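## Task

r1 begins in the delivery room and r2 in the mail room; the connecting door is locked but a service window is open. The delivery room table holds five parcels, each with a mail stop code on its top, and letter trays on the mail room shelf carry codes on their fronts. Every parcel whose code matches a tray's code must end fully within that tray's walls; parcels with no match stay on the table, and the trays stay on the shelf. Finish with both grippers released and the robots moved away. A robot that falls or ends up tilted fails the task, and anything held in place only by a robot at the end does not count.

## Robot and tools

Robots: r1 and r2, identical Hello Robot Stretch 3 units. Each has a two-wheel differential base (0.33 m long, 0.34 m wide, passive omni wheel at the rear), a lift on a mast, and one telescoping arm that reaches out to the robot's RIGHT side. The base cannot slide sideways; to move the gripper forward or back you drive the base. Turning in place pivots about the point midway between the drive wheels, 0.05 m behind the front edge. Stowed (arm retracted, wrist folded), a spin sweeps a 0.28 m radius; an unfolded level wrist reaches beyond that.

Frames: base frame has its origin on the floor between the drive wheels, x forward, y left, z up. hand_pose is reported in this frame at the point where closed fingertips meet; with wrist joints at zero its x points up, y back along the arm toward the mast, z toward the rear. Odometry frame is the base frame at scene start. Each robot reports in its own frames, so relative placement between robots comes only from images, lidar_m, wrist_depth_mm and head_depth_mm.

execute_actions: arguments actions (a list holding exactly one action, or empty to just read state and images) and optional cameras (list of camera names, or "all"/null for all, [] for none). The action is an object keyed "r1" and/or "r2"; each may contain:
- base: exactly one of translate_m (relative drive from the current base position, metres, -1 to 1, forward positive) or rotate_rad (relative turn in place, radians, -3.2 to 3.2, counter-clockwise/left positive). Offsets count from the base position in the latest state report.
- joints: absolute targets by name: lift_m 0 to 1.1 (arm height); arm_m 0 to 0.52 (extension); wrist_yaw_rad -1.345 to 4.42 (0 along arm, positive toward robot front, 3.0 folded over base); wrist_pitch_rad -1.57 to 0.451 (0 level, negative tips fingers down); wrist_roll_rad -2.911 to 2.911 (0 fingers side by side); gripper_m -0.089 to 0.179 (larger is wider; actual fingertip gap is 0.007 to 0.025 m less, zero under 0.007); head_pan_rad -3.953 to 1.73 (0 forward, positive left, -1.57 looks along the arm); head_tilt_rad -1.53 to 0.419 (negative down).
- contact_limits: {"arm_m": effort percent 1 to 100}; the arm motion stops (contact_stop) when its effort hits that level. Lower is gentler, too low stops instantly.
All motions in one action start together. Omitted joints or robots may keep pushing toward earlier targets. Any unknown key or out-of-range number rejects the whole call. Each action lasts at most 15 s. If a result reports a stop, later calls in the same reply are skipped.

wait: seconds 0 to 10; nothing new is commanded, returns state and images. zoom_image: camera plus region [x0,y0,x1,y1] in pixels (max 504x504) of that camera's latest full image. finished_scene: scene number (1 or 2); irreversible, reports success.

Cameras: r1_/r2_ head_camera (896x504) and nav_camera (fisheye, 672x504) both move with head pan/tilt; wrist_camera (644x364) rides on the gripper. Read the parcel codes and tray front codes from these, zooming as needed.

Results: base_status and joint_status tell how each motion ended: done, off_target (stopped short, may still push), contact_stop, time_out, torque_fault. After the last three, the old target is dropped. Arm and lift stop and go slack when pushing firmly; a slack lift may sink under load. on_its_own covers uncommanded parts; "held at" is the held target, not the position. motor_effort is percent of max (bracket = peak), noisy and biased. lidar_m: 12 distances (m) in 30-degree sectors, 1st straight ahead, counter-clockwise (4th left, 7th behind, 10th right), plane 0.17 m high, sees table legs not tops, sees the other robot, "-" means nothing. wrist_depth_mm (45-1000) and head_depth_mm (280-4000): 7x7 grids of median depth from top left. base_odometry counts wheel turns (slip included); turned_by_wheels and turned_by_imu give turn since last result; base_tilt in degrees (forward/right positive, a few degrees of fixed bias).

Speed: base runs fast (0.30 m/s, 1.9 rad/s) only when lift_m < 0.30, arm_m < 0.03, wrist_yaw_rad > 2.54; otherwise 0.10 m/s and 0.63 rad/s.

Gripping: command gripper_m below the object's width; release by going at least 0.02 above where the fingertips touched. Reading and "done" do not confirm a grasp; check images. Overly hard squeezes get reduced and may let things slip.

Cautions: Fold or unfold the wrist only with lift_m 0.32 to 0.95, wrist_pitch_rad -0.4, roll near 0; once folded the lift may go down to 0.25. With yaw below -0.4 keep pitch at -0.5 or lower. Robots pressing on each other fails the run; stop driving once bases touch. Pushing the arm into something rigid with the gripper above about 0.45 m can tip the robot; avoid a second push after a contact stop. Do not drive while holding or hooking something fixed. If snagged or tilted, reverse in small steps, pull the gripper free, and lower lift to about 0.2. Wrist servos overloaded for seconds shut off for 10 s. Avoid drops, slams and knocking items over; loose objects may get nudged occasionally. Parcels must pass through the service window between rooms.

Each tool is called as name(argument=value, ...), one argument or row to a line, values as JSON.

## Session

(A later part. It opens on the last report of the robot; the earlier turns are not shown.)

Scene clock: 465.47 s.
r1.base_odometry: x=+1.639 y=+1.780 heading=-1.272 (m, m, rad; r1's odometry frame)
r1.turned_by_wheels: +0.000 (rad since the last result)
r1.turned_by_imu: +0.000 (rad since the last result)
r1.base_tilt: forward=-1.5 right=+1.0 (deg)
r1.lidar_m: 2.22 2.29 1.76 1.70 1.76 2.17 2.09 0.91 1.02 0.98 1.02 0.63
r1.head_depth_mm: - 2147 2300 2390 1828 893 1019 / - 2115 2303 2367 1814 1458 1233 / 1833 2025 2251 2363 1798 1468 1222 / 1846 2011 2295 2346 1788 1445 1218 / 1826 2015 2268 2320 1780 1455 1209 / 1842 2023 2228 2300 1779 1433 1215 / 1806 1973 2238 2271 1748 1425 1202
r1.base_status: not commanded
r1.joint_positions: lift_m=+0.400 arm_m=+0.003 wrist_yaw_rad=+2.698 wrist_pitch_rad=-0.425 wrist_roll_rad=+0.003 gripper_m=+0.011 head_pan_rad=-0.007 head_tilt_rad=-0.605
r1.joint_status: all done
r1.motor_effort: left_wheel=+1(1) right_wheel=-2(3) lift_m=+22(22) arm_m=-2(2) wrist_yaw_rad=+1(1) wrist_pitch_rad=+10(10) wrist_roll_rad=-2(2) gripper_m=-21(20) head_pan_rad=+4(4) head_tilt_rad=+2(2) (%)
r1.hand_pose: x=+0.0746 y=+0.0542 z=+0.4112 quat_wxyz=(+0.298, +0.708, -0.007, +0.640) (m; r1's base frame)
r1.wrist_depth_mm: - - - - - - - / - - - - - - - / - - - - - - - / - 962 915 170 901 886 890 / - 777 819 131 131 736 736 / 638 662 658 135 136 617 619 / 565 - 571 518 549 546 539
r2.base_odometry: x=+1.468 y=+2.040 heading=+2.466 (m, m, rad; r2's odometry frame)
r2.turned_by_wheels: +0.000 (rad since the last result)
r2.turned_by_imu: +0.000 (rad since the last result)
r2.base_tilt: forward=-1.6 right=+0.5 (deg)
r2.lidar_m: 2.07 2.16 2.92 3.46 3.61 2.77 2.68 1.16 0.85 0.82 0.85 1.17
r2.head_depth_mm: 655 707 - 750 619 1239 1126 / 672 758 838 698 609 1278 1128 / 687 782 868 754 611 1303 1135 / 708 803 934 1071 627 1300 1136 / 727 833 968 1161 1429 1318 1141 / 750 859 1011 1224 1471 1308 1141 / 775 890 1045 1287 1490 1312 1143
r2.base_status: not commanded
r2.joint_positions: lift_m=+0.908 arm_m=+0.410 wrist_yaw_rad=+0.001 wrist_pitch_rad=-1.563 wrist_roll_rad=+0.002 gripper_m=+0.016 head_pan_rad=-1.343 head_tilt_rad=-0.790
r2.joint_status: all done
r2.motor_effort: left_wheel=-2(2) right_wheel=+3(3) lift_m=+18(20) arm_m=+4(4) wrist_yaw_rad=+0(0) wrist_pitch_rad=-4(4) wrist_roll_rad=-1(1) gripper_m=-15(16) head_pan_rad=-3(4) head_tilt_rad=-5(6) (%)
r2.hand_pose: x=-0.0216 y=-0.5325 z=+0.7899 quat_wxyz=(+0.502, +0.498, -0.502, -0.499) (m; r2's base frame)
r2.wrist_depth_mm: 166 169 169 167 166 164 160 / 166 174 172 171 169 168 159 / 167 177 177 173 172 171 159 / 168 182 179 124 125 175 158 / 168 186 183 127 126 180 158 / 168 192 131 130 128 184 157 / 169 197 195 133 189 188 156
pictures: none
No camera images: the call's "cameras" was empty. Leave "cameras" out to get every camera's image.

execute_actions(
  actions=[],
)

Scene clock: 474.47 s.
r1.base_odometry: x=+1.639 y=+1.780 heading=-1.272 (m, m, rad; r1's odometry frame)
r1.turned_by_wheels: +0.000 (rad since the last result)
r1.turned_by_imu: +0.000 (rad since the last result)
r1.base_tilt: forward=-1.5 right=+1.1 (deg)
r1.lidar_m: 2.22 2.28 1.76 1.69 1.75 2.17 2.08 0.91 1.02 0.98 1.02 0.63
r1.head_depth_mm: - 2121 2276 2392 1835 891 1020 / - 2120 2276 2370 1814 1472 1227 / 1834 2048 2266 2315 1786 1466 1227 / 1837 2040 2267 2306 1758 1448 1221 / 1830 2011 2241 2320 1781 1442 1216 / 1818 2018 2241 2304 1791 1433 1212 / 1801 1974 2238 2278 1758 1425 1209
r1.base_status: not commanded
r1.joint_positions: lift_m=+0.400 arm_m=+0.003 wrist_yaw_rad=+2.698 wrist_pitch_rad=-0.425 wrist_roll_rad=+0.003 gripper_m=+0.011 head_pan_rad=-0.007 head_tilt_rad=-0.605
r1.joint_status: all done
r1.motor_effort: left_wheel=+1(1) right_wheel=-2(3) lift_m=+23(22) arm_m=-2(2) wrist_yaw_rad=+1(1) wrist_pitch_rad=+10(10) wrist_roll_rad=-2(2) gripper_m=-20(20) head_pan_rad=+3(4) head_tilt_rad=+2(2) (%)
r1.hand_pose: x=+0.0746 y=+0.0542 z=+0.4112 quat_wxyz=(+0.298, +0.708, -0.007, +0.640) (m; r1's base frame)
r1.wrist_depth_mm: - - - - - - - / - - - - - - - / - - - - - - - / - 968 937 171 915 930 892 / - 767 781 131 131 749 738 / 640 652 654 135 136 635 621 / 564 - 571 518 543 548 535
r2.base_odometry: x=+1.468 y=+2.040 heading=+2.466 (m, m, rad; r2's odometry frame)
r2.turned_by_wheels: +0.000 (rad since the last result)
r2.turned_by_imu: +0.000 (rad since the last result)
r2.base_tilt: forward=-1.6 right=+0.5 (deg)
r2.lidar_m: 2.07 2.15 2.93 3.46 3.62 2.77 2.67 1.16 0.85 0.82 0.86 1.17
r2.head_depth_mm: 654 711 - 749 620 1252 1129 / 671 756 839 698 608 1271 1133 / 690 780 864 752 611 1296 1136 / 705 808 935 1071 626 1309 1137 / 730 832 975 1171 1427 1308 1136 / 750 863 1011 1219 1463 1305 1141 / 772 889 1051 1278 1503 1315 1140
r2.base_status: not commanded
r2.joint_positions: lift_m=+0.908 arm_m=+0.410 wrist_yaw_rad=+0.001 wrist_pitch_rad=-1.563 wrist_roll_rad=+0.002 gripper_m=+0.016 head_pan_rad=-1.343 head_tilt_rad=-0.790
r2.joint_status: all done
r2.motor_effort: left_wheel=-2(2) right_wheel=+3(3) lift_m=+18(20) arm_m=+4(4) wrist_yaw_rad=+0(0) wrist_pitch_rad=-4(4) wrist_roll_rad=-1(1) gripper_m=-15(16) head_pan_rad=-3(4) head_tilt_rad=-6(6) (%)
r2.hand_pose: x=-0.0216 y=-0.5325 z=+0.7899 quat_wxyz=(+0.502, +0.498, -0.502, -0.499) (m; r2's base frame)
r2.wrist_depth_mm: 165 170 169 166 166 164 160 / 167 173 172 171 169 168 159 / 166 178 176 174 173 172 159 / 167 183 180 124 125 175 158 / 168 187 184 126 127 178 157 / 169 191 131 129 129 183 157 / 170 195 195 133 190 187 156
pictures: r1_head_camera (sideways: a quarter turn clockwise sets it upright), r1_nav_camera (sideways: a quarter turn counterclockwise sets it upright), r1_wrist_camera, r2_head_camera (sideways: a quarter turn clockwise sets it upright), r2_nav_camera (sideways: a quarter turn counterclockwise sets it upright), r2_wrist_camera
Images, in order (width x height): r1_head_camera 896x504, r1_nav_camera 672x504, r1_wrist_camera 644x364, r2_head_camera 896x504, r2_nav_camera 672x504, r2_wrist_camera 644x364.

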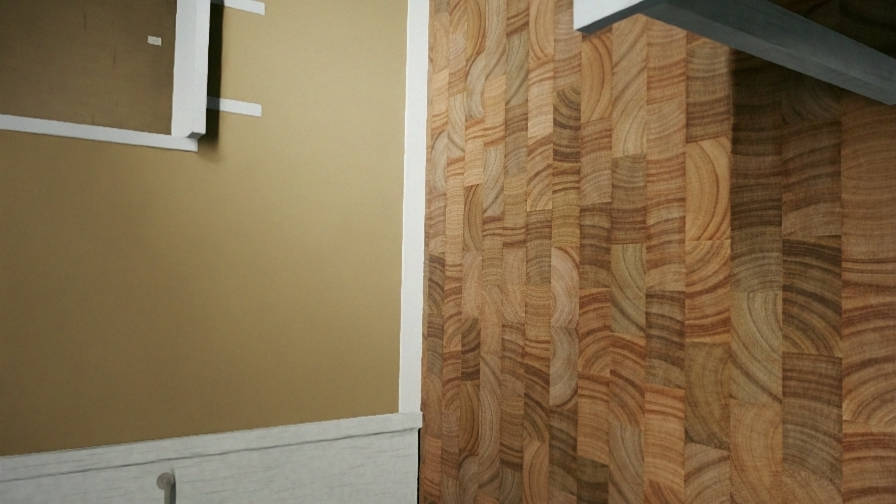

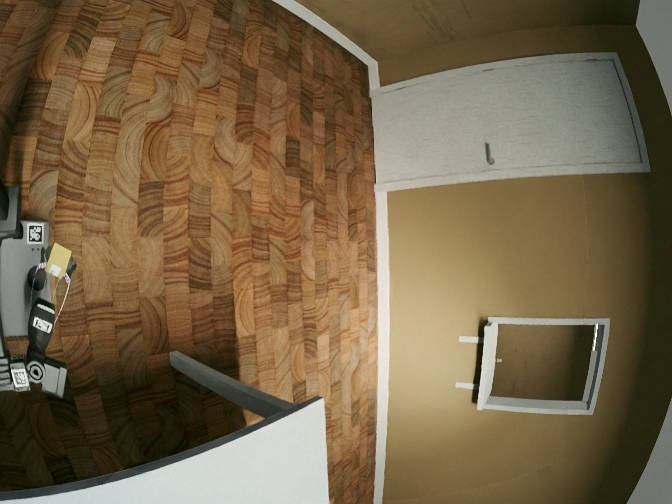

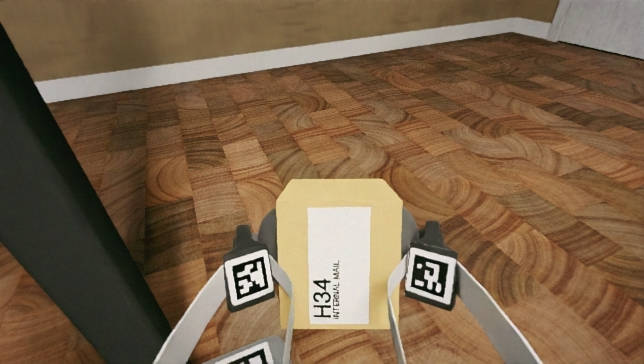

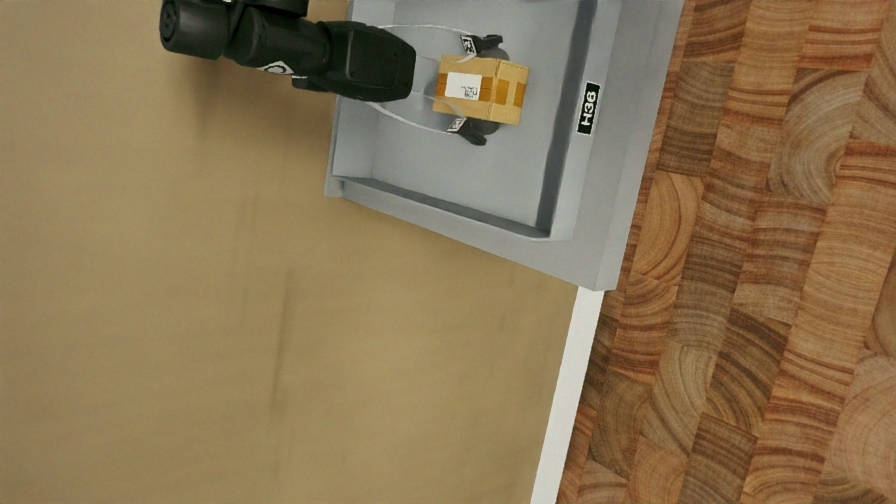

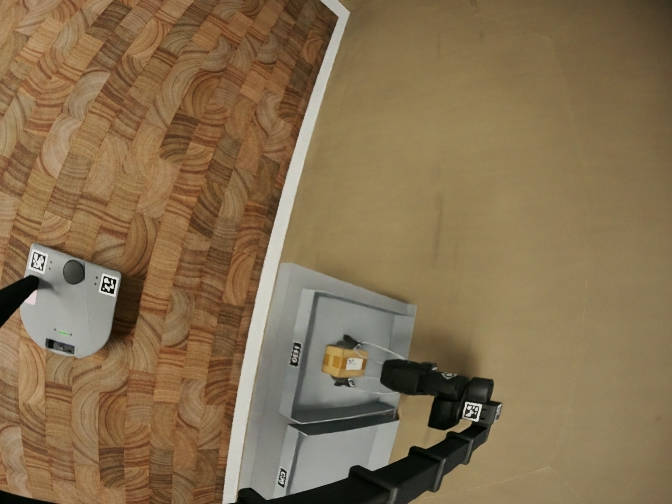

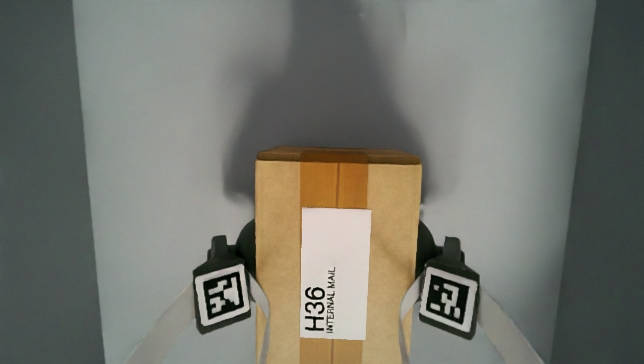

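execute_actions(
  actions=[
    {"r1":{"joints":{"lift_m":0.293}},"r2":{"joints":{"gripper_m":0.12}}},
  ],
  cameras=["r2_wrist_camera"],
)

Scene clock: 478.67 s.
r1.base_odometry: x=+1.639 y=+1.780 heading=-1.272 (m, m, rad; r1's odometry frame)
r1.turned_by_wheels: +0.000 (rad since the last result)
r1.turned_by_imu: +0.001 (rad since the last result)
r1.base_tilt: forward=-1.5 right=+1.0 (deg)
r1.lidar_m: 2.22 2.29 1.76 1.69 1.76 2.17 2.09 0.92 1.02 0.98 1.02 0.63
r1.head_depth_mm: - 2151 2266 2388 1820 894 1021 / - 2107 2258 2364 1820 1465 1235 / 1839 2039 2272 2364 1799 1458 1229 / 1835 2028 2269 2283 1782 1459 1217 / 1847 2021 2236 2311 1784 1449 1220 / 1826 2023 2253 2303 1771 1435 1205 / 1818 1996 2191 2265 1759 1428 1210
r1.base_status: not commanded
r1.joint_positions: lift_m=+0.293 arm_m=+0.003 wrist_yaw_rad=+2.698 wrist_pitch_rad=-0.425 wrist_roll_rad=+0.003 gripper_m=+0.011 head_pan_rad=-0.007 head_tilt_rad=-0.605
r1.joint_status: all done
r1.motor_effort: left_wheel=+1(1) right_wheel=-2(2) lift_m=+23(23) arm_m=-2(2) wrist_yaw_rad=+1(1) wrist_pitch_rad=+10(10) wrist_roll_rad=-2(2) gripper_m=-20(20) head_pan_rad=+3(4) head_tilt_rad=+3(2) (%)
r1.hand_pose: x=+0.0746 y=+0.0542 z=+0.3043 quat_wxyz=(+0.298, +0.708, -0.007, +0.640) (m; r1's base frame)
r1.wrist_depth_mm: - - - - - - - / - - - - - - - / - 999 954 941 937 898 912 / - 753 743 171 723 725 699 / - 617 627 131 131 579 586 / 510 522 - 135 136 500 494 / 451 - - 417 437 428 432
r2.base_odometry: x=+1.468 y=+2.040 heading=+2.466 (m, m, rad; r2's odometry frame)
r2.turned_by_wheels: +0.000 (rad since the last result)
r2.turned_by_imu: +0.000 (rad since the last result)
r2.base_tilt: forward=-1.6 right=+0.6 (deg)
r2.lidar_m: 2.07 2.15 2.93 3.45 3.60 2.77 2.67 1.16 0.85 0.82 0.86 1.18
r2.head_depth_mm: 654 711 - 749 618 1249 1133 / 673 758 841 711 607 1269 1133 / 690 783 865 759 610 1305 1126 / 708 805 932 1072 629 1302 1139 / 729 834 974 1170 1427 1313 1134 / 749 856 1013 1221 1461 1307 1145 / 772 888 1051 1278 1506 1310 1149
r2.base_status: not commanded
r2.joint_positions: lift_m=+0.908 arm_m=+0.410 wrist_yaw_rad=+0.001 wrist_pitch_rad=-1.563 wrist_roll_rad=+0.002 gripper_m=+0.120 head_pan_rad=-1.343 head_tilt_rad=-0.790
r2.joint_status: all done
r2.motor_effort: left_wheel=-2(2) right_wheel=+3(2) lift_m=+18(18) arm_m=+4(4) wrist_yaw_rad=+0(0) wrist_pitch_rad=-4(4) wrist_roll_rad=-1(1) gripper_m=+0(80) head_pan_rad=-3(4) head_tilt_rad=-6(5) (%)
r2.hand_pose: x=-0.0216 y=-0.5325 z=+0.7899 quat_wxyz=(+0.502, +0.498, -0.502, -0.499) (m; r2's base frame)
r2.wrist_depth_mm: 165 170 168 166 166 164 159 / 166 173 173 171 169 168 160 / 167 178 176 174 173 171 159 / 168 182 180 128 129 176 158 / 168 187 184 131 132 178 157 / 169 191 189 135 184 - 157 / 164 198 194 138 189 189 148
pictures: r2_wrist_camera
Images, in order (width x height): r2_wrist_camera 644x364.

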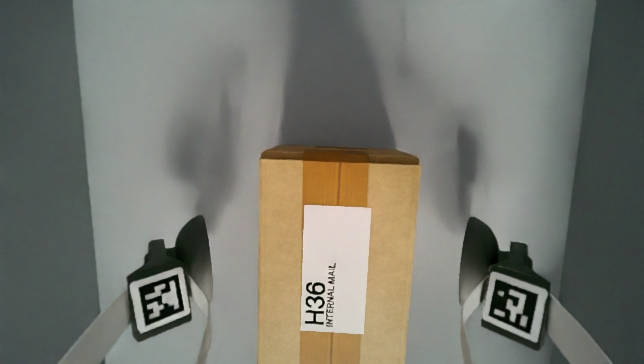

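execute_actions(
  actions=[
    {"r1":{"base":{"translate_m":1.0}},"r2":{"joints":{"lift_m":0.985,"arm_m":0.0,"head_pan_rad":-1.57,"head_tilt_rad":-0.85}}},
  ],
  cameras=["r2_head_camera","r1_nav_camera"],
)

Scene clock: 498.87 s.
r1.base_odometry: x=+1.933 y=+0.824 heading=-1.272 (m, m, rad; r1's odometry frame)
r1.turned_by_wheels: +0.000 (rad since the last result)
r1.turned_by_imu: +0.007 (rad since the last result)
r1.base_tilt: forward=-1.5 right=+1.0 (deg)
r1.lidar_m: 1.22 1.27 1.72 1.69 1.76 2.43 1.88 0.54 1.07 3.05 1.74 1.27
r1.head_depth_mm: 1007 1115 1251 1398 1617 1479 1241 / 1004 1110 1237 1389 1610 1469 1231 / 1001 1114 1238 1398 1594 1464 1225 / 997 1101 1225 1385 1585 1447 1225 / 999 1100 1223 1387 1592 1451 1213 / 991 1096 1229 1389 1575 1439 1209 / 994 1099 1217 1367 1578 1428 1198
r1.base_status: done
r1.joint_positions: lift_m=+0.293 arm_m=+0.003 wrist_yaw_rad=+2.699 wrist_pitch_rad=-0.425 wrist_roll_rad=+0.003 gripper_m=+0.011 head_pan_rad=-0.007 head_tilt_rad=-0.605
r1.joint_status: not commanded
r1.motor_effort: left_wheel=+0(8) right_wheel=-2(5) lift_m=+23(22) arm_m=-2(2) wrist_yaw_rad=+1(1) wrist_pitch_rad=+10(10) wrist_roll_rad=-2(2) gripper_m=-21(20) head_pan_rad=+3(4) head_tilt_rad=+2(2) (%)
r1.hand_pose: x=+0.0745 y=+0.0543 z=+0.3043 quat_wxyz=(+0.298, +0.708, -0.006, +0.640) (m; r1's base frame)
r1.wrist_depth_mm: - - - - - - - / - - - - - - - / - 954 955 946 930 917 906 / - 767 720 170 726 705 714 / - 598 634 130 131 590 593 / 510 524 - 135 136 496 490 / 452 - - 415 433 432 431
r2.base_odometry: x=+1.468 y=+2.040 heading=+2.466 (m, m, rad; r2's odometry frame)
r2.turned_by_wheels: +0.000 (rad since the last result)
r2.turned_by_imu: +0.000 (rad since the last result)
r2.base_tilt: forward=-1.6 right=+0.5 (deg)
r2.lidar_m: 2.07 2.15 2.94 3.45 3.59 2.77 2.67 1.16 0.85 0.82 0.85 1.18
r2.head_depth_mm: 680 781 852 - - - 1114 / 683 785 854 - - - - / 688 789 837 - - - - / 692 793 839 698 620 1309 1106 / 692 797 892 702 623 1276 1142 / 699 805 943 1142 1403 1274 1124 / 703 808 955 1156 1415 1278 1128
r2.base_status: not commanded
r2.joint_positions: lift_m=+0.984 arm_m=+0.000 wrist_yaw_rad=+0.001 wrist_pitch_rad=-1.563 wrist_roll_rad=+0.002 gripper_m=+0.120 head_pan_rad=-1.563 head_tilt_rad=-0.839
r2.joint_status: all done
r2.motor_effort: left_wheel=-2(2) right_wheel=+3(3) lift_m=+48(49) arm_m=-3(1) wrist_yaw_rad=+0(1) wrist_pitch_rad=-3(4) wrist_roll_rad=-1(1) gripper_m=+0(0) head_pan_rad=-4(22) head_tilt_rad=-6(15) (%)
r2.hand_pose: x=-0.0216 y=-0.1232 z=+0.8666 quat_wxyz=(+0.502, +0.498, -0.502, -0.499) (m; r2's base frame)
r2.wrist_depth_mm: 978 987 957 967 978 940 926 / - - - - 965 989 956 / - - - - 984 996 970 / - - - - - - - / - - - - - - - / - - - - - - - / - - - - - - -
pictures: r1_nav_camera (sideways: a quarter turn counterclockwise sets it upright), r2_head_camera (sideways: a quarter turn clockwise sets it upright)
Images, in order (width x height): r1_nav_camera 672x504, r2_head_camera 896x504.

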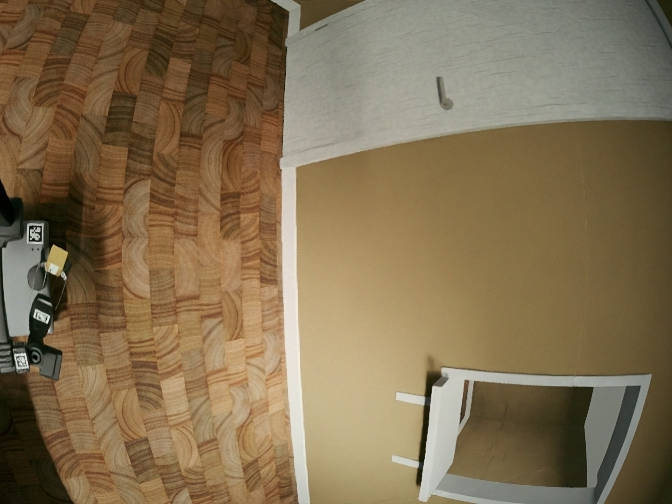

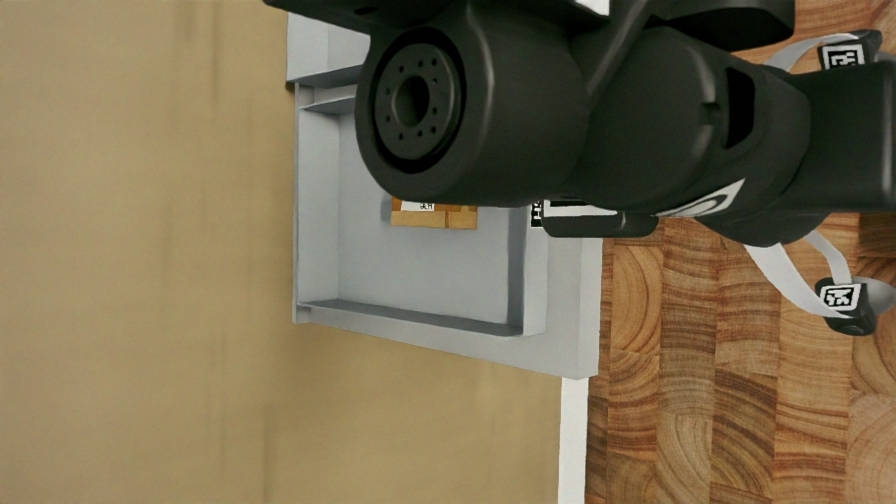

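execute_actions(
  actions=[
    {"r1":{"base":{"translate_m":0.69}},"r2":{"base":{"rotate_rad":1.683},"joints":{"lift_m":0.63,"wrist_yaw_rad":2.7,"gripper_m":0.05,"head_pan_rad":0.0,"head_tilt_rad":-0.5}}},
  ],
  cameras=["r2_nav_camera"],
)

Scene clock: 505.70 s.
r1.base_odometry: x=+2.137 y=+0.165 heading=-1.272 (m, m, rad; r1's odometry frame)
r1.turned_by_wheels: +0.000 (rad since the last result)
r1.turned_by_imu: +0.005 (rad since the last result)
r1.base_tilt: forward=-1.5 right=+0.9 (deg)
r1.lidar_m: 0.54 0.56 0.72 1.69 1.75 2.42 2.55 1.17 3.18 2.03 0.75 0.55
r1.head_depth_mm: 416 459 514 582 669 786 964 / 416 459 512 581 666 786 951 / 416 458 513 578 667 783 955 / 415 459 510 578 663 780 949 / 415 458 511 577 663 779 950 / 414 456 509 576 660 776 941 / 414 457 508 575 662 776 943
r1.base_status: done
r1.joint_positions: lift_m=+0.293 arm_m=+0.003 wrist_yaw_rad=+2.699 wrist_pitch_rad=-0.425 wrist_roll_rad=+0.003 gripper_m=+0.011 head_pan_rad=-0.007 head_tilt_rad=-0.605
r1.joint_status: not commanded
r1.motor_effort: left_wheel=+0(8) right_wheel=-1(5) lift_m=+22(23) arm_m=-2(2) wrist_yaw_rad=+1(1) wrist_pitch_rad=+10(10) wrist_roll_rad=-2(2) gripper_m=-20(20) head_pan_rad=+3(3) head_tilt_rad=+1(2) (%)
r1.hand_pose: x=+0.0745 y=+0.0543 z=+0.3043 quat_wxyz=(+0.298, +0.708, -0.006, +0.640) (m; r1's base frame)
r1.wrist_depth_mm: - - - - 752 562 441 / - - - - 776 583 447 / - 984 951 938 836 612 466 / - 746 738 171 730 626 488 / - 611 632 131 131 581 494 / 505 526 - 135 136 495 479 / 456 - - 417 435 437 427
r2.base_odometry: x=+1.468 y=+2.040 heading=-2.135 (m, m, rad; r2's odometry frame)
r2.turned_by_wheels: +1.683 (rad since the last result)
r2.turned_by_imu: +1.661 (rad since the last result)
r2.base_tilt: forward=-1.6 right=+0.5 (deg)
r2.lidar_m: 3.45 3.39 2.70 2.21 1.05 0.83 0.82 0.89 1.34 2.07 2.24 3.35
r2.head_depth_mm: 2856 3035 3335 2798 2030 1582 1298 / 2847 3104 3412 2807 2020 1560 1299 / - 3281 3453 2813 2025 1579 1299 / - 3268 3526 2841 2038 1579 1300 / 3023 3266 3612 2796 2043 1577 1306 / 3024 3341 3632 2843 2025 1581 1297 / 3135 3404 3686 2850 2059 1578 1295
r2.base_status: done
r2.joint_positions: lift_m=+0.631 arm_m=+0.000 wrist_yaw_rad=+2.697 wrist_pitch_rad=-1.563 wrist_roll_rad=+0.002 gripper_m=+0.050 head_pan_rad=-0.007 head_tilt_rad=-0.507
r2.joint_status: all done
r2.motor_effort: left_wheel=-2(6) right_wheel=+2(6) lift_m=+17(41) arm_m=-3(3) wrist_yaw_rad=+2(3) wrist_pitch_rad=-3(3) wrist_roll_rad=-1(1) gripper_m=+0(80) head_pan_rad=+3(45) head_tilt_rad=+3(27) (%)
r2.hand_pose: x=-0.0307 y=-0.1655 z=+0.5130 quat_wxyz=(+0.597, +0.599, +0.375, +0.379) (m; r2's base frame)
r2.wrist_depth_mm: 635 645 - 623 627 620 611 / 657 655 - - 639 637 628 / 676 672 - - 650 642 633 / 686 683 - 673 666 652 665 / 708 710 705 689 653 660 674 / 740 714 705 702 - 681 690 / 749 735 736 714 716 705 695
pictures: r2_nav_camera (sideways: a quarter turn counterclockwise sets it upright)
Images, in order (width x height): r2_nav_camera 672x504.

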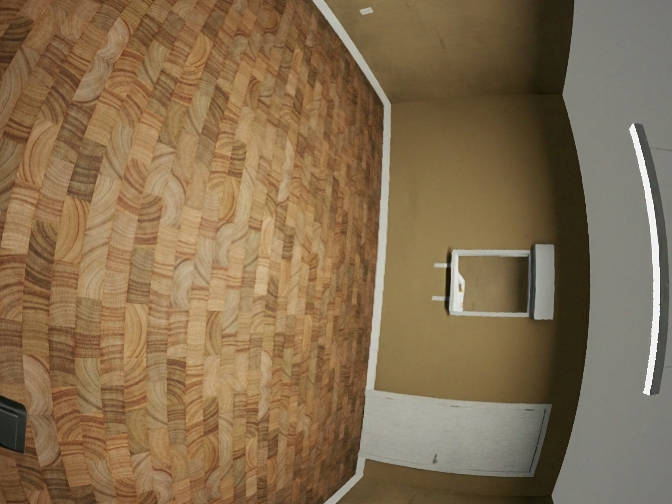

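execute_actions(
  actions=[
    {"r1":{"base":{"rotate_rad":1.562},"joints":{"lift_m":0.61,"head_pan_rad":-2.2,"head_tilt_rad":-0.5}},"r2":{"base":{"translate_m":0.24},"joints":{"lift_m":0.293,"wrist_pitch_rad":-0.4}}},
  ],
  cameras=[],
)

Scene clock: 513.50 s.
r1.base_odometry: x=+2.137 y=+0.165 heading=+0.290 (m, m, rad; r1's odometry frame)
r1.turned_by_wheels: +1.562 (rad since the last result)
r1.turned_by_imu: +1.542 (rad since the last result)
r1.base_tilt: forward=-1.6 right=+1.1 (deg)
r1.lidar_m: 1.69 1.75 2.40 2.56 1.16 3.19 2.10 0.76 0.55 0.53 0.56 0.72
r1.head_depth_mm: 3109 3292 3379 891 1181 1446 1308 / 3373 3551 3736 879 1020 1218 1301 / 3704 - - 869 878 1043 1211 / 531 581 635 712 803 919 1072 / 500 543 593 653 727 818 938 / 468 505 549 599 661 736 831 / 441 473 510 554 606 670 746
r1.base_status: done
r1.joint_positions: lift_m=+0.610 arm_m=+0.003 wrist_yaw_rad=+2.699 wrist_pitch_rad=-0.425 wrist_roll_rad=+0.003 gripper_m=+0.011 head_pan_rad=-2.193 head_tilt_rad=-0.507
r1.joint_status: all done
r1.motor_effort: left_wheel=-3(9) right_wheel=+3(9) lift_m=+31(33) arm_m=-2(2) wrist_yaw_rad=+1(2) wrist_pitch_rad=+10(10) wrist_roll_rad=-2(2) gripper_m=-20(20) head_pan_rad=-4(47) head_tilt_rad=+3(11) (%)
r1.hand_pose: x=+0.0745 y=+0.0543 z=+0.6209 quat_wxyz=(+0.298, +0.708, -0.007, +0.641) (m; r1's base frame)
r1.wrist_depth_mm: - - - - - - - / - - - - - - - / - - - - - - - / - - - 171 - - - / - - - 131 131 - - / 910 935 917 135 136 878 854 / 794 - 792 738 768 746 775
r2.base_odometry: x=+1.339 y=+1.838 heading=-2.135 (m, m, rad; r2's odometry frame)
r2.turned_by_wheels: +0.000 (rad since the last result)
r2.turned_by_imu: +0.000 (rad since the last result)
r2.base_tilt: forward=-1.6 right=+0.5 (deg)
r2.lidar_m: 3.22 3.36 2.68 2.65 1.35 1.07 1.06 1.14 1.73 2.10 2.27 3.27
r2.head_depth_mm: 2633 2824 3071 2829 2033 1575 1290 / 2664 2893 3167 2862 2027 1572 1299 / - - 3226 2829 2025 1578 1304 / - - 3232 2842 2026 1572 1306 / 2804 2991 3341 2825 2028 1574 1299 / 2839 3104 3371 2893 2047 1590 1302 / 2941 3151 3449 2860 2051 1595 1303
r2.base_status: done
r2.joint_positions: lift_m=+0.294 arm_m=+0.000 wrist_yaw_rad=+2.698 wrist_pitch_rad=-0.423 wrist_roll_rad=+0.002 gripper_m=+0.050 head_pan_rad=-0.007 head_tilt_rad=-0.507
r2.joint_status: all done
r2.motor_effort: left_wheel=-2(4) right_wheel=+3(5) lift_m=+17(20) arm_m=-3(3) wrist_yaw_rad=+2(2) wrist_pitch_rad=+12(13) wrist_roll_rad=-1(1) gripper_m=+0(0) head_pan_rad=+3(4) head_tilt_rad=+3(3) (%)
r2.hand_pose: x=+0.0749 y=+0.0567 z=+0.3053 quat_wxyz=(+0.297, +0.707, -0.008, +0.641) (m; r2's base frame)
r2.wrist_depth_mm: - - - - - - - / - - - - - - - / - - 978 - 951 939 965 / 780 779 763 757 758 752 754 / - 633 649 629 644 627 619 / - 536 543 527 - 522 520 / - - - 463 457 456 454
pictures: none
No camera images: the call's "cameras" was empty. Leave "cameras" out to get every camera's image.

execute_actions(
  actions=[
    {"r1":{"base":{"translate_m":-0.38},"joints":{"lift_m":1.07,"wrist_pitch_rad":-1.555,"wrist_yaw_rad":0.0}},"r2":{"base":{"translate_m":1.0}}},
  ],
  cameras=["r1_nav_camera"],
)

Scene clock: 521.83 s.
r1.base_odometry: x=+1.772 y=+0.056 heading=+0.290 (m, m, rad; r1's odometry frame)
r1.turned_by_wheels: +0.000 (rad since the last result)
r1.turned_by_imu: -0.001 (rad since the last result)
r1.base_tilt: forward=-1.4 right=+1.0 (deg)
r1.lidar_m: 2.06 2.15 2.94 1.11 1.90 2.78 2.14 0.76 0.56 0.54 0.56 0.76
r1.head_depth_mm: 689 - - - 1238 1460 1320 / 733 - - - 1040 1223 1307 / 3257 - - - 712 1098 1213 / 3679 - - - - - 1076 / - - - - - - 962 / - - - - - - 884 / - - - - - - -
r1.base_status: done
r1.joint_positions: lift_m=+1.070 arm_m=+0.003 wrist_yaw_rad=+0.002 wrist_pitch_rad=-1.547 wrist_roll_rad=+0.003 gripper_m=+0.011 head_pan_rad=-2.193 head_tilt_rad=-0.507
r1.joint_status: all done
r1.motor_effort: left_wheel=-3(8) right_wheel=+4(4) lift_m=+31(33) arm_m=-2(2) wrist_yaw_rad=-1(1) wrist_pitch_rad=-3(9) wrist_roll_rad=-2(2) gripper_m=-20(20) head_pan_rad=-4(3) head_tilt_rad=+3(3) (%)
r1.hand_pose: x=-0.0217 y=-0.1296 z=+0.9518 quat_wxyz=(+0.506, +0.494, -0.506, -0.495) (m; r1's base frame)
r1.wrist_depth_mm: - - - - - - - / - - - - - - - / - - - - - - - / - - - 146 - - - / - - - 131 131 - - / - - - 135 136 - - / - - - - - - -
r2.base_odometry: x=+0.805 y=+0.992 heading=-2.135 (m, m, rad; r2's odometry frame)
r2.turned_by_wheels: +0.000 (rad since the last result)
r2.turned_by_imu: -0.001 (rad since the last result)
r2.base_tilt: forward=-1.7 right=+0.5 (deg)
r2.lidar_m: 2.25 2.43 2.56 2.53 2.60 2.07 2.05 2.21 2.24 2.22 2.38 2.28
r2.head_depth_mm: 1831 1944 2153 2350 2022 1569 1296 / 2551 2038 2167 2389 2014 1585 1301 / - - 2236 2432 2024 1589 1305 / - - 2267 2443 2030 1589 1300 / 1949 2150 2286 2517 2030 1592 1305 / 1969 2140 2338 2563 2049 1593 1301 / 2009 2157 2400 2532 2028 1594 1302
r2.base_status: done
r2.joint_positions: lift_m=+0.294 arm_m=+0.000 wrist_yaw_rad=+2.698 wrist_pitch_rad=-0.422 wrist_roll_rad=+0.002 gripper_m=+0.050 head_pan_rad=-0.007 head_tilt_rad=-0.506
r2.joint_status: not commanded
r2.motor_effort: left_wheel=-2(6) right_wheel=+3(9) lift_m=+17(17) arm_m=-3(3) wrist_yaw_rad=+2(2) wrist_pitch_rad=+12(12) wrist_roll_rad=-1(1) gripper_m=-1(0) head_pan_rad=+3(3) head_tilt_rad=+3(3) (%)
r2.hand_pose: x=+0.0749 y=+0.0568 z=+0.3054 quat_wxyz=(+0.297, +0.707, -0.008, +0.641) (m; r2's base frame)
r2.wrist_depth_mm: - - - - - - - / - - - - - - - / - - 983 993 970 973 959 / 769 771 775 755 768 751 759 / - 631 650 637 647 620 620 / - 540 536 537 - 527 523 / - - - 455 454 452 449
pictures: r1_nav_camera (sideways: a quarter turn counterclockwise sets it upright)
Images, in order (width x height): r1_nav_camera 672x504.

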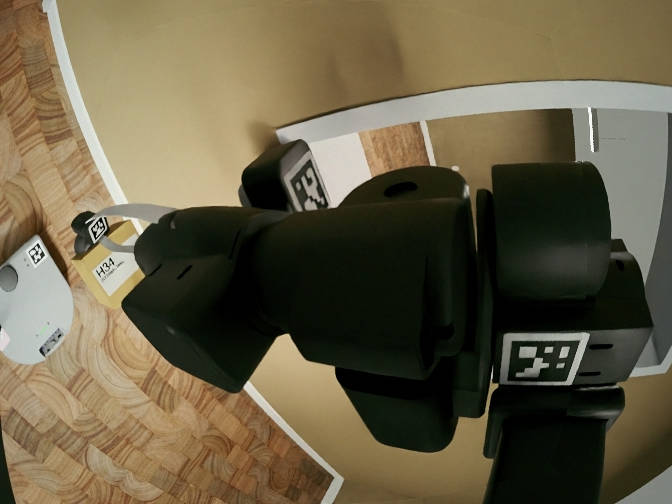

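execute_actions(
  actions=[
    {"r1":{"base":{"translate_m":-0.30},"joints":{"lift_m":1.075,"arm_m":0.46,"head_pan_rad":-1.45,"head_tilt_rad":-0.6}},"r2":{"base":{"translate_m":1.0}}},
  ],
  cameras=["r1_nav_camera","r1_wrist_camera"],
)

Scene clock: 532.00 s.
r1.base_odometry: x=+1.485 y=-0.029 heading=+0.290 (m, m, rad; r1's odometry frame)
r1.turned_by_wheels: +0.000 (rad since the last result)
r1.turned_by_imu: +0.000 (rad since the last result)
r1.base_tilt: forward=-1.5 right=+1.1 (deg)
r1.lidar_m: 1.98 2.46 1.16 1.15 1.15 2.49 2.15 0.76 0.56 0.54 0.56 0.76
r1.head_depth_mm: - - 3551 753 569 743 886 / - - 3596 746 565 756 901 / - - 3076 652 563 768 919 / - - 3415 733 559 779 937 / - - 3386 731 572 793 959 / - - 3168 693 571 808 979 / 508 529 556 608 591 825 1001
r1.base_status: done
r1.joint_positions: lift_m=+1.075 arm_m=+0.460 wrist_yaw_rad=+0.000 wrist_pitch_rad=-1.548 wrist_roll_rad=+0.003 gripper_m=+0.011 head_pan_rad=-1.457 head_tilt_rad=-0.593
r1.joint_status: all done
r1.motor_effort: left_wheel=-3(8) right_wheel=+2(3) lift_m=+31(34) arm_m=+3(3) wrist_yaw_rad=+1(1) wrist_pitch_rad=-3(3) wrist_roll_rad=-2(2) gripper_m=-20(20) head_pan_rad=+3(41) head_tilt_rad=-3(10) (%)
r1.hand_pose: x=-0.0216 y=-0.5864 z=+0.9568 quat_wxyz=(+0.505, +0.493, -0.506, -0.496) (m; r1's base frame)
r1.wrist_depth_mm: 208 205 203 202 199 199 197 / 213 210 210 208 206 204 204 / 218 217 215 215 212 210 209 / 226 224 221 169 217 216 215 / 234 230 228 131 132 224 222 / 240 239 237 135 135 231 229 / 248 245 245 242 241 238 237
r2.base_odometry: x=+0.270 y=+0.148 heading=-2.135 (m, m, rad; r2's odometry frame)
r2.turned_by_wheels: +0.000 (rad since the last result)
r2.turned_by_imu: -0.001 (rad since the last result)
r2.base_tilt: forward=-1.6 right=+0.5 (deg)
r2.lidar_m: 1.26 1.37 2.06 2.40 2.60 3.05 3.02 2.97 2.34 2.32 1.61 1.28
r2.head_depth_mm: - - 1202 1293 1445 1526 1294 / - - 1437 1337 1467 1561 1299 / - 1225 1315 1346 1496 1582 1310 / - - 1450 1373 1534 1595 1302 / - - 1327 1410 1569 1599 1296 / 1085 1181 1291 1434 1609 1595 1293 / 1102 1201 1318 1464 1641 1594 1304
r2.base_status: done
r2.joint_positions: lift_m=+0.294 arm_m=+0.000 wrist_yaw_rad=+2.698 wrist_pitch_rad=-0.422 wrist_roll_rad=+0.002 gripper_m=+0.050 head_pan_rad=-0.007 head_tilt_rad=-0.506
r2.joint_status: not commanded
r2.motor_effort: left_wheel=-2(7) right_wheel=+2(8) lift_m=+17(18) arm_m=-3(3) wrist_yaw_rad=+2(2) wrist_pitch_rad=+12(12) wrist_roll_rad=-1(1) gripper_m=+0(0) head_pan_rad=+3(3) head_tilt_rad=+2(3) (%)
r2.hand_pose: x=+0.0748 y=+0.0569 z=+0.3055 quat_wxyz=(+0.297, +0.707, -0.008, +0.641) (m; r2's base frame)
r2.wrist_depth_mm: - - - - - - - / - - - - - - - / - - 994 - 979 - 958 / 763 775 782 750 763 758 755 / - 628 641 616 649 621 622 / - 525 532 521 - 519 520 / - - - 457 460 454 446
pictures: r1_nav_camera (sideways: a quarter turn counterclockwise sets it upright), r1_wrist_camera
Images, in order (width x height): r1_nav_camera 672x504, r1_wrist_camera 644x364.

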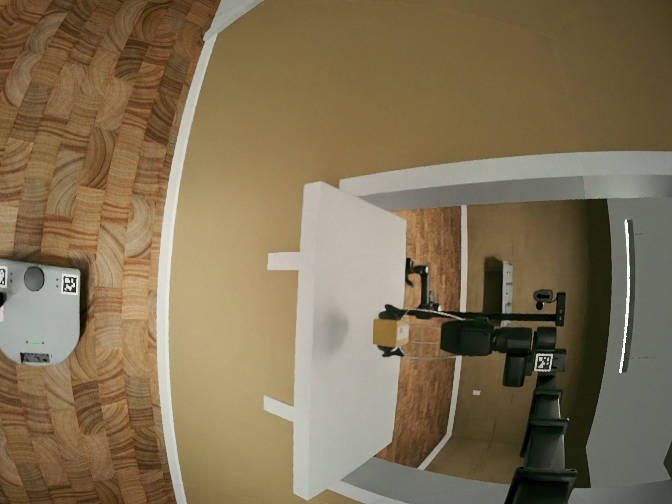

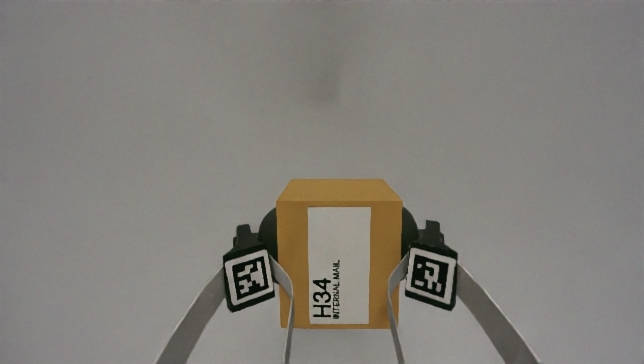

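execute_actions(
  actions=[
    {"r1":{"joints":{"lift_m":1.037,"arm_m":0.50}},"r2":{"base":{"translate_m":0.36}}},
  ],
  cameras=["r1_wrist_camera"],
)

Scene clock: 551.00 s.
r1.base_odometry: x=+1.485 y=-0.029 heading=+0.290 (m, m, rad; r1's odometry frame)
r1.turned_by_wheels: +0.000 (rad since the last result)
r1.turned_by_imu: +0.001 (rad since the last result)
r1.base_tilt: forward=-1.6 right=+1.1 (deg)
r1.lidar_m: 1.98 2.45 1.16 1.15 1.16 2.48 2.15 0.77 0.56 0.54 0.56 0.76
r1.head_depth_mm: - - 3585 755 570 743 883 / - - 3521 747 564 755 901 / - - 3045 671 562 765 918 / - - 3521 736 560 780 936 / - - 3487 730 575 793 956 / - - 3204 694 572 807 976 / 507 529 555 609 589 823 1002
r1.base_status: not commanded
r1.joint_positions: lift_m=+1.037 arm_m=+0.500 wrist_yaw_rad=+0.000 wrist_pitch_rad=-1.549 wrist_roll_rad=+0.003 gripper_m=+0.011 head_pan_rad=-1.457 head_tilt_rad=-0.593
r1.joint_status: all done
r1.motor_effort: left_wheel=-3(3) right_wheel=+3(3) lift_m=+22(25) arm_m=+3(2) wrist_yaw_rad=+0(0) wrist_pitch_rad=-2(2) wrist_roll_rad=-2(2) gripper_m=-20(20) head_pan_rad=+3(3) head_tilt_rad=-4(3) (%)
r1.hand_pose: x=-0.0216 y=-0.6262 z=+0.9192 quat_wxyz=(+0.505, +0.494, -0.506, -0.496) (m; r1's base frame)
r1.wrist_depth_mm: 170 169 167 166 165 163 163 / 175 174 172 171 170 168 168 / 180 179 177 177 175 174 172 / 185 184 183 171 179 180 178 / 192 191 189 131 132 185 183 / 199 196 195 135 136 190 189 / 204 204 201 199 198 197 196
r2.base_odometry: x=+0.077 y=-0.157 heading=-2.135 (m, m, rad; r2's odometry frame)
r2.turned_by_wheels: +0.000 (rad since the last result)
r2.turned_by_imu: +0.000 (rad since the last result)
r2.base_tilt: forward=-1.7 right=+0.5 (deg)
r2.lidar_m: 0.91 0.98 1.48 2.36 2.55 3.40 3.36 3.01 2.38 2.35 1.16 0.92
r2.head_depth_mm: - - - 922 1018 1142 1246 / - 3563 2649 923 1040 1169 1272 / - 817 2595 926 1060 1195 1286 / - - - 988 1086 1228 1299 / - - - 988 1107 1255 1296 / 865 889 948 984 1136 1298 1309 / 773 848 933 1034 1162 1323 1306
r2.base_status: done
r2.joint_positions: lift_m=+0.294 arm_m=+0.000 wrist_yaw_rad=+2.698 wrist_pitch_rad=-0.422 wrist_roll_rad=+0.002 gripper_m=+0.050 head_pan_rad=-0.007 head_tilt_rad=-0.506
r2.joint_status: not commanded
r2.motor_effort: left_wheel=-2(7) right_wheel=+2(8) lift_m=+18(17) arm_m=-3(3) wrist_yaw_rad=+1(2) wrist_pitch_rad=+12(12) wrist_roll_rad=-1(1) gripper_m=-1(1) head_pan_rad=+3(3) head_tilt_rad=+3(2) (%)
r2.hand_pose: x=+0.0748 y=+0.0569 z=+0.3055 quat_wxyz=(+0.297, +0.707, -0.008, +0.641) (m; r2's base frame)
r2.wrist_depth_mm: - - - - - - 834 / - - - - - - 850 / - - 993 982 985 954 835 / 768 788 752 751 759 759 761 / - 643 643 625 647 612 619 / - 537 541 529 - 521 526 / - - - 460 457 451 459
pictures: r1_wrist_camera
Images, in order (width x height): r1_wrist_camera 644x364.

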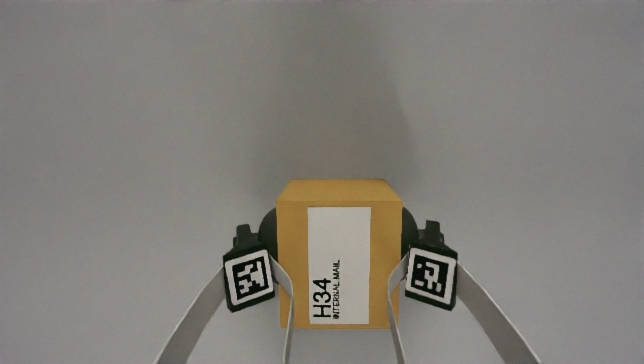

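execute_actions(
  actions=[
    {"r1":{"joints":{"lift_m":1.034,"gripper_m":0.12}},"r2":{"base":{"translate_m":0.455},"joints":{"lift_m":0.83,"wrist_yaw_rad":0.0,"wrist_pitch_rad":-0.4,"gripper_m":0.13}}},
  ],
  cameras=["r1_wrist_camera","r2_nav_camera"],
)

Scene clock: 559.37 s.
r1.base_odometry: x=+1.485 y=-0.029 heading=+0.290 (m, m, rad; r1's odometry frame)
r1.turned_by_wheels: +0.000 (rad since the last result)
r1.turned_by_imu: +0.001 (rad since the last result)
r1.base_tilt: forward=-1.7 right=+1.0 (deg)
r1.lidar_m: 1.98 2.46 1.16 1.15 1.16 2.48 2.15 0.77 0.56 0.54 0.56 0.76
r1.head_depth_mm: - 1076 3557 752 568 740 883 / 930 - 3102 749 564 756 901 / - - 3018 679 563 768 919 / - - 2923 731 559 780 940 / - - 3022 728 575 792 955 / - - 3125 693 573 806 979 / 508 528 557 609 591 825 1001
r1.base_status: not commanded
r1.joint_positions: lift_m=+1.034 arm_m=+0.500 wrist_yaw_rad=+0.000 wrist_pitch_rad=-1.553 wrist_roll_rad=+0.003 gripper_m=+0.120 head_pan_rad=-1.457 head_tilt_rad=-0.593
r1.joint_status: all done
r1.motor_effort: left_wheel=-3(3) right_wheel=+3(4) lift_m=+22(21) arm_m=+2(3) wrist_yaw_rad=+1(0) wrist_pitch_rad=-1(2) wrist_roll_rad=-2(2) gripper_m=+0(94) head_pan_rad=+3(3) head_tilt_rad=-4(3) (%)
r1.hand_pose: x=-0.0216 y=-0.6252 z=+0.9163 quat_wxyz=(+0.504, +0.495, -0.505, -0.497) (m; r1's base frame)
r1.wrist_depth_mm: 167 166 164 163 162 161 160 / 171 171 170 168 167 166 165 / 176 176 175 173 172 170 170 / 183 182 181 166 177 175 174 / 188 187 186 132 181 181 180 / 195 193 191 135 188 - 186 / 201 201 199 198 194 192 191
r2.base_odometry: x=-0.166 y=-0.541 heading=-2.135 (m, m, rad; r2's odometry frame)
r2.turned_by_wheels: +0.000 (rad since the last result)
r2.turned_by_imu: -0.001 (rad since the last result)
r2.base_tilt: forward=-1.6 right=+0.5 (deg)
r2.lidar_m: 0.46 0.49 0.74 2.30 2.49 3.75 3.81 3.08 2.45 1.24 0.58 0.46
r2.head_depth_mm: 3932 - 2144 468 599 487 613 / 1015 394 409 458 547 487 632 / - 500 435 2676 603 489 649 / - - - 2692 628 488 667 / - - - 2863 629 489 686 / - - - 2825 629 491 709 / - - - 616 600 491 731
r2.base_status: done
r2.joint_positions: lift_m=+0.829 arm_m=+0.000 wrist_yaw_rad=+0.002 wrist_pitch_rad=-0.422 wrist_roll_rad=+0.002 gripper_m=+0.130 head_pan_rad=-0.007 head_tilt_rad=-0.506
r2.joint_status: all done
r2.motor_effort: left_wheel=-2(6) right_wheel=+3(9) lift_m=+48(42) arm_m=-3(3) wrist_yaw_rad=-2(3) wrist_pitch_rad=+12(12) wrist_roll_rad=-1(1) gripper_m=+0(80) head_pan_rad=+3(3) head_tilt_rad=+3(3) (%)
r2.hand_pose: x=-0.0210 y=-0.3693 z=+0.8412 quat_wxyz=(+0.691, +0.149, -0.692, -0.148) (m; r2's base frame)
r2.wrist_depth_mm: 472 649 - - - - - / 479 664 - - - - - / 488 655 - - - - - / 496 662 - - - - - / 501 640 - - - - - / 501 - - - - - - / 487 752 - - - - -
pictures: r1_wrist_camera, r2_nav_camera (sideways: a quarter turn counterclockwise sets it upright)
Images, in order (width x height): r1_wrist_camera 644x364, r2_nav_camera 672x504.

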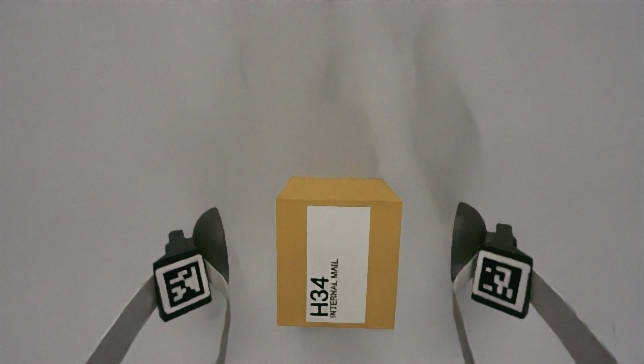

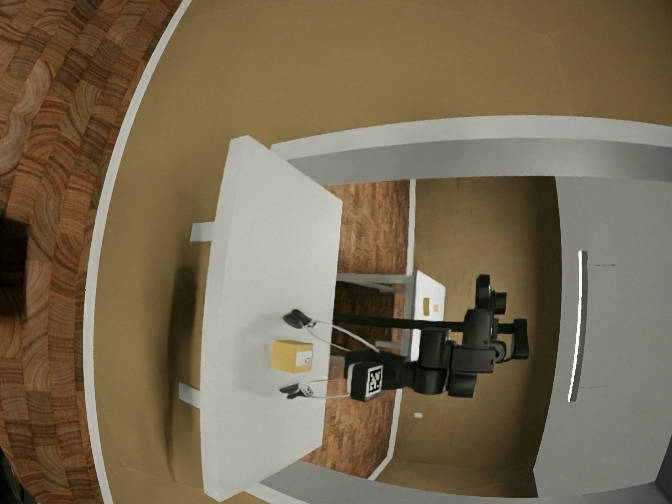

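execute_actions(
  actions=[
    {"r1":{"joints":{"lift_m":1.06,"arm_m":0.21}},"r2":{"base":{"rotate_rad":1.459},"joints":{"lift_m":1.095,"wrist_pitch_rad":-1.57,"head_pan_rad":-1.45,"head_tilt_rad":-0.7}}},
  ],
  cameras=["r2_nav_camera","r2_head_camera"],
)

Scene clock: 565.00 s.
r1.base_odometry: x=+1.485 y=-0.029 heading=+0.290 (m, m, rad; r1's odometry frame)
r1.turned_by_wheels: +0.000 (rad since the last result)
r1.turned_by_imu: +0.001 (rad since the last result)
r1.base_tilt: forward=-1.6 right=+1.0 (deg)
r1.lidar_m: 1.98 2.45 1.16 1.15 1.15 2.48 2.15 0.77 0.56 0.54 0.56 0.76
r1.head_depth_mm: - - - 753 570 748 888 / 909 - - 749 565 768 898 / 794 1165 1243 - 543 767 922 / - - 3468 732 559 793 936 / - - 3410 730 575 798 962 / - - 3200 694 572 807 982 / 508 529 556 607 590 820 1001
r1.base_status: not commanded
r1.joint_positions: lift_m=+1.060 arm_m=+0.210 wrist_yaw_rad=+0.000 wrist_pitch_rad=-1.553 wrist_roll_rad=+0.003 gripper_m=+0.120 head_pan_rad=-1.457 head_tilt_rad=-0.593
r1.joint_status: all done
r1.motor_effort: left_wheel=-3(3) right_wheel=+2(3) lift_m=+31(30) arm_m=-3(2) wrist_yaw_rad=+0(1) wrist_pitch_rad=+0(0) wrist_roll_rad=-2(2) gripper_m=+0(0) head_pan_rad=+3(3) head_tilt_rad=-4(3) (%)
r1.hand_pose: x=-0.0216 y=-0.3356 z=+0.9419 quat_wxyz=(+0.504, +0.495, -0.505, -0.497) (m; r1's base frame)
r1.wrist_depth_mm: 192 190 189 188 188 185 184 / - - - - - - - / - - - - - - - / - - - - - - - / - - - - - - - / - - - - - - - / - - - - - - -
r2.base_odometry: x=-0.166 y=-0.541 heading=-0.676 (m, m, rad; r2's odometry frame)
r2.turned_by_wheels: +1.459 (rad since the last result)
r2.turned_by_imu: +1.439 (rad since the last result)
r2.base_tilt: forward=-1.6 right=+0.5 (deg)
r2.lidar_m: 1.86 2.40 3.30 3.82 3.41 2.50 1.64 0.64 0.47 0.46 0.47 0.66
r2.head_depth_mm: 590 3391 - - - - - / 608 1141 2681 682 - - - / - 2373 2708 634 490 716 993 / - - 2799 636 505 769 1038 / - - 2885 639 510 804 1025 / - - 2849 639 521 829 1096 / - 551 569 594 540 869 1117
r2.base_status: done
r2.joint_positions: lift_m=+1.094 arm_m=+0.000 wrist_yaw_rad=+0.002 wrist_pitch_rad=-1.562 wrist_roll_rad=+0.002 gripper_m=+0.130 head_pan_rad=-1.443 head_tilt_rad=-0.691
r2.joint_status: all done
r2.motor_effort: left_wheel=-2(7) right_wheel=+2(6) lift_m=+48(48) arm_m=-3(3) wrist_yaw_rad=-1(1) wrist_pitch_rad=-4(11) wrist_roll_rad=-1(1) gripper_m=+0(0) head_pan_rad=-3(44) head_tilt_rad=-5(22) (%)
r2.hand_pose: x=-0.0217 y=-0.1235 z=+0.9766 quat_wxyz=(+0.502, +0.498, -0.502, -0.498) (m; r2's base frame)
r2.wrist_depth_mm: - 981 955 930 908 885 845 / - - - - - - - / - - - - - - - / - - - - - - - / - - - - - - - / - - - - - - - / - - - - - - -
pictures: r2_head_camera (sideways: a quarter turn clockwise sets it upright), r2_nav_camera (sideways: a quarter turn counterclockwise sets it upright)
Images, in order (width x height): r2_head_camera 896x504, r2_nav_camera 672x504.

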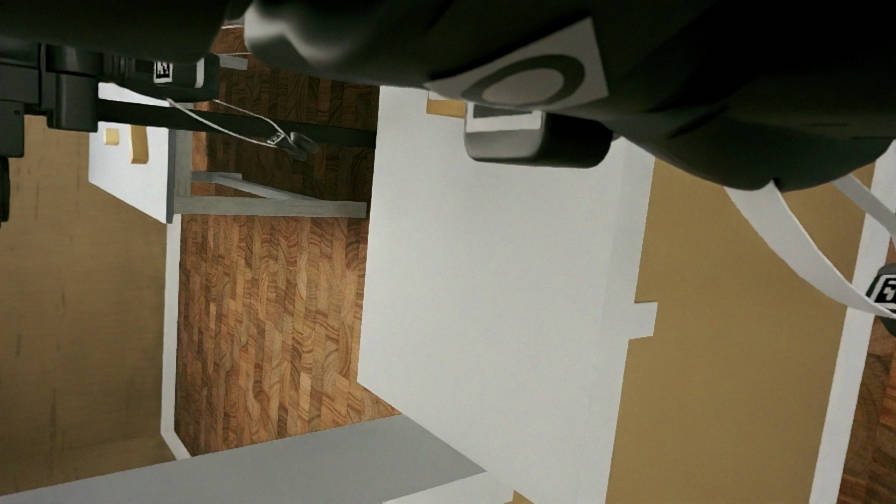

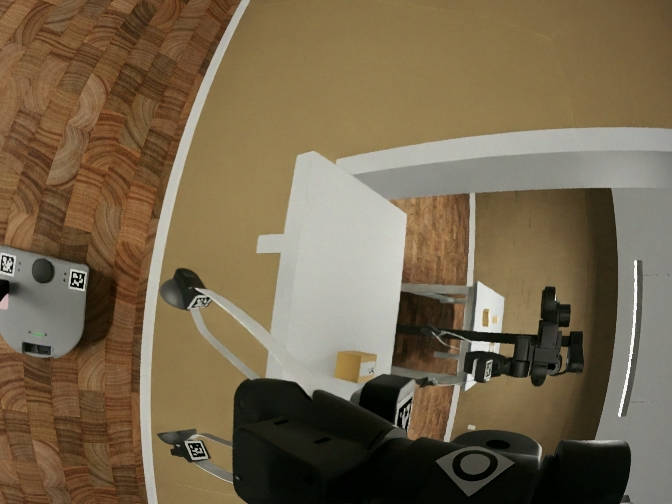

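execute_actions(
  actions=[
    {"r1":{"joints":{"arm_m":0.0,"head_pan_rad":1.57,"head_tilt_rad":-0.35}},"r2":{"base":{"translate_m":-0.04},"joints":{"arm_m":0.365}}},
  ],
  cameras=["r2_wrist_camera","r1_head_camera"],
)

Scene clock: 574.53 s.
r1.base_odometry: x=+1.485 y=-0.029 heading=+0.290 (m, m, rad; r1's odometry frame)
r1.turned_by_wheels: +0.000 (rad since the last result)
r1.turned_by_imu: +0.001 (rad since the last result)
r1.base_tilt: forward=-1.5 right=+1.1 (deg)
r1.lidar_m: 1.98 2.45 1.16 1.15 1.15 2.48 2.15 0.77 0.56 0.54 0.56 0.76
r1.head_depth_mm: 3135 3406 3652 3859 2540 1891 1464 / 3240 3431 3627 3775 1270 1792 1462 / 3181 3347 3587 1676 1249 1775 1403 / 3194 3413 3611 1649 1254 1805 1433 / 3178 3354 3507 1626 2147 1793 1442 / 3183 3384 3609 1618 1993 1735 1426 / 3112 3375 3619 3715 1208 1334 1381
r1.base_status: not commanded
r1.joint_positions: lift_m=+1.060 arm_m=+0.003 wrist_yaw_rad=+0.000 wrist_pitch_rad=-1.553 wrist_roll_rad=+0.003 gripper_m=+0.120 head_pan_rad=+1.563 head_tilt_rad=-0.359
r1.joint_status: all done
joint sent to its limit — the command would take r1.arm_m past its lower limit, so that joint was sent only as far as its limit.
r1.motor_effort: left_wheel=-3(3) right_wheel=+2(3) lift_m=+31(31) arm_m=-2(0) wrist_yaw_rad=+0(0) wrist_pitch_rad=-1(1) wrist_roll_rad=-2(2) gripper_m=+0(0) head_pan_rad=+3(46) head_tilt_rad=+4(22) (%)
r1.hand_pose: x=-0.0216 y=-0.1281 z=+0.9419 quat_wxyz=(+0.504, +0.495, -0.505, -0.497) (m; r1's base frame)
r1.wrist_depth_mm: - - - - - - - / - - - - - - - / - - - - - - - / - - - - - - - / - - - - - - - / - - - - - - - / - - - - - - -
r2.base_odometry: x=-0.197 y=-0.516 heading=-0.677 (m, m, rad; r2's odometry frame)
r2.turned_by_wheels: +0.000 (rad since the last result)
r2.turned_by_imu: +0.000 (rad since the last result)
r2.base_tilt: forward=-1.6 right=+0.6 (deg)
r2.lidar_m: 1.85 2.44 3.36 3.81 3.35 2.46 1.64 0.64 0.47 0.46 0.48 0.66
r2.head_depth_mm: - 2098 2539 611 502 691 869 / 766 - 2611 589 502 717 906 / - 2181 2685 613 503 744 950 / - - 2704 635 505 768 1000 / - - 2850 638 508 800 1049 / - - 2833 640 523 835 1098 / - - 661 620 540 871 1109
r2.base_status: done
r2.joint_positions: lift_m=+1.094 arm_m=+0.365 wrist_yaw_rad=+0.001 wrist_pitch_rad=-1.563 wrist_roll_rad=+0.002 gripper_m=+0.130 head_pan_rad=-1.443 head_tilt_rad=-0.691
r2.joint_status: all done
r2.motor_effort: left_wheel=-2(6) right_wheel=+2(2) lift_m=+48(48) arm_m=+4(1) wrist_yaw_rad=+0(2) wrist_pitch_rad=-4(4) wrist_roll_rad=-1(1) gripper_m=+0(0) head_pan_rad=-3(3) head_tilt_rad=-5(5) (%)
r2.hand_pose: x=-0.0216 y=-0.4875 z=+0.9766 quat_wxyz=(+0.502, +0.498, -0.502, -0.499) (m; r2's base frame)
r2.wrist_depth_mm: 221 220 216 216 213 212 209 / 227 225 223 220 219 216 214 / 232 229 226 226 225 222 219 / 238 235 233 181 228 227 224 / 243 239 239 185 234 231 230 / 251 - 244 242 240 - 236 / 256 254 250 249 245 245 240
pictures: r1_head_camera (sideways: a quarter turn clockwise sets it upright), r2_wrist_camera
Images, in order (width x height): r1_head_camera 896x504, r2_wrist_camera 644x364.

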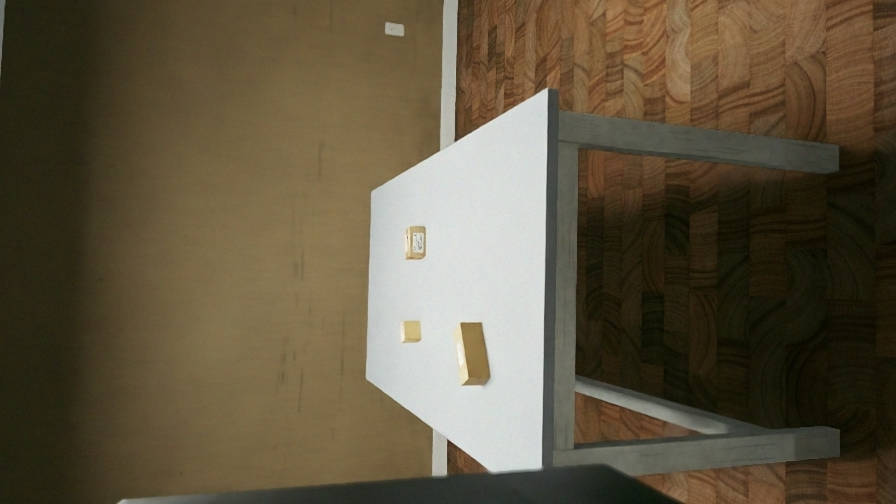

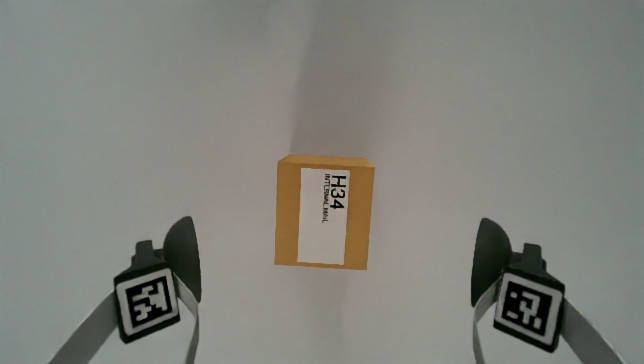

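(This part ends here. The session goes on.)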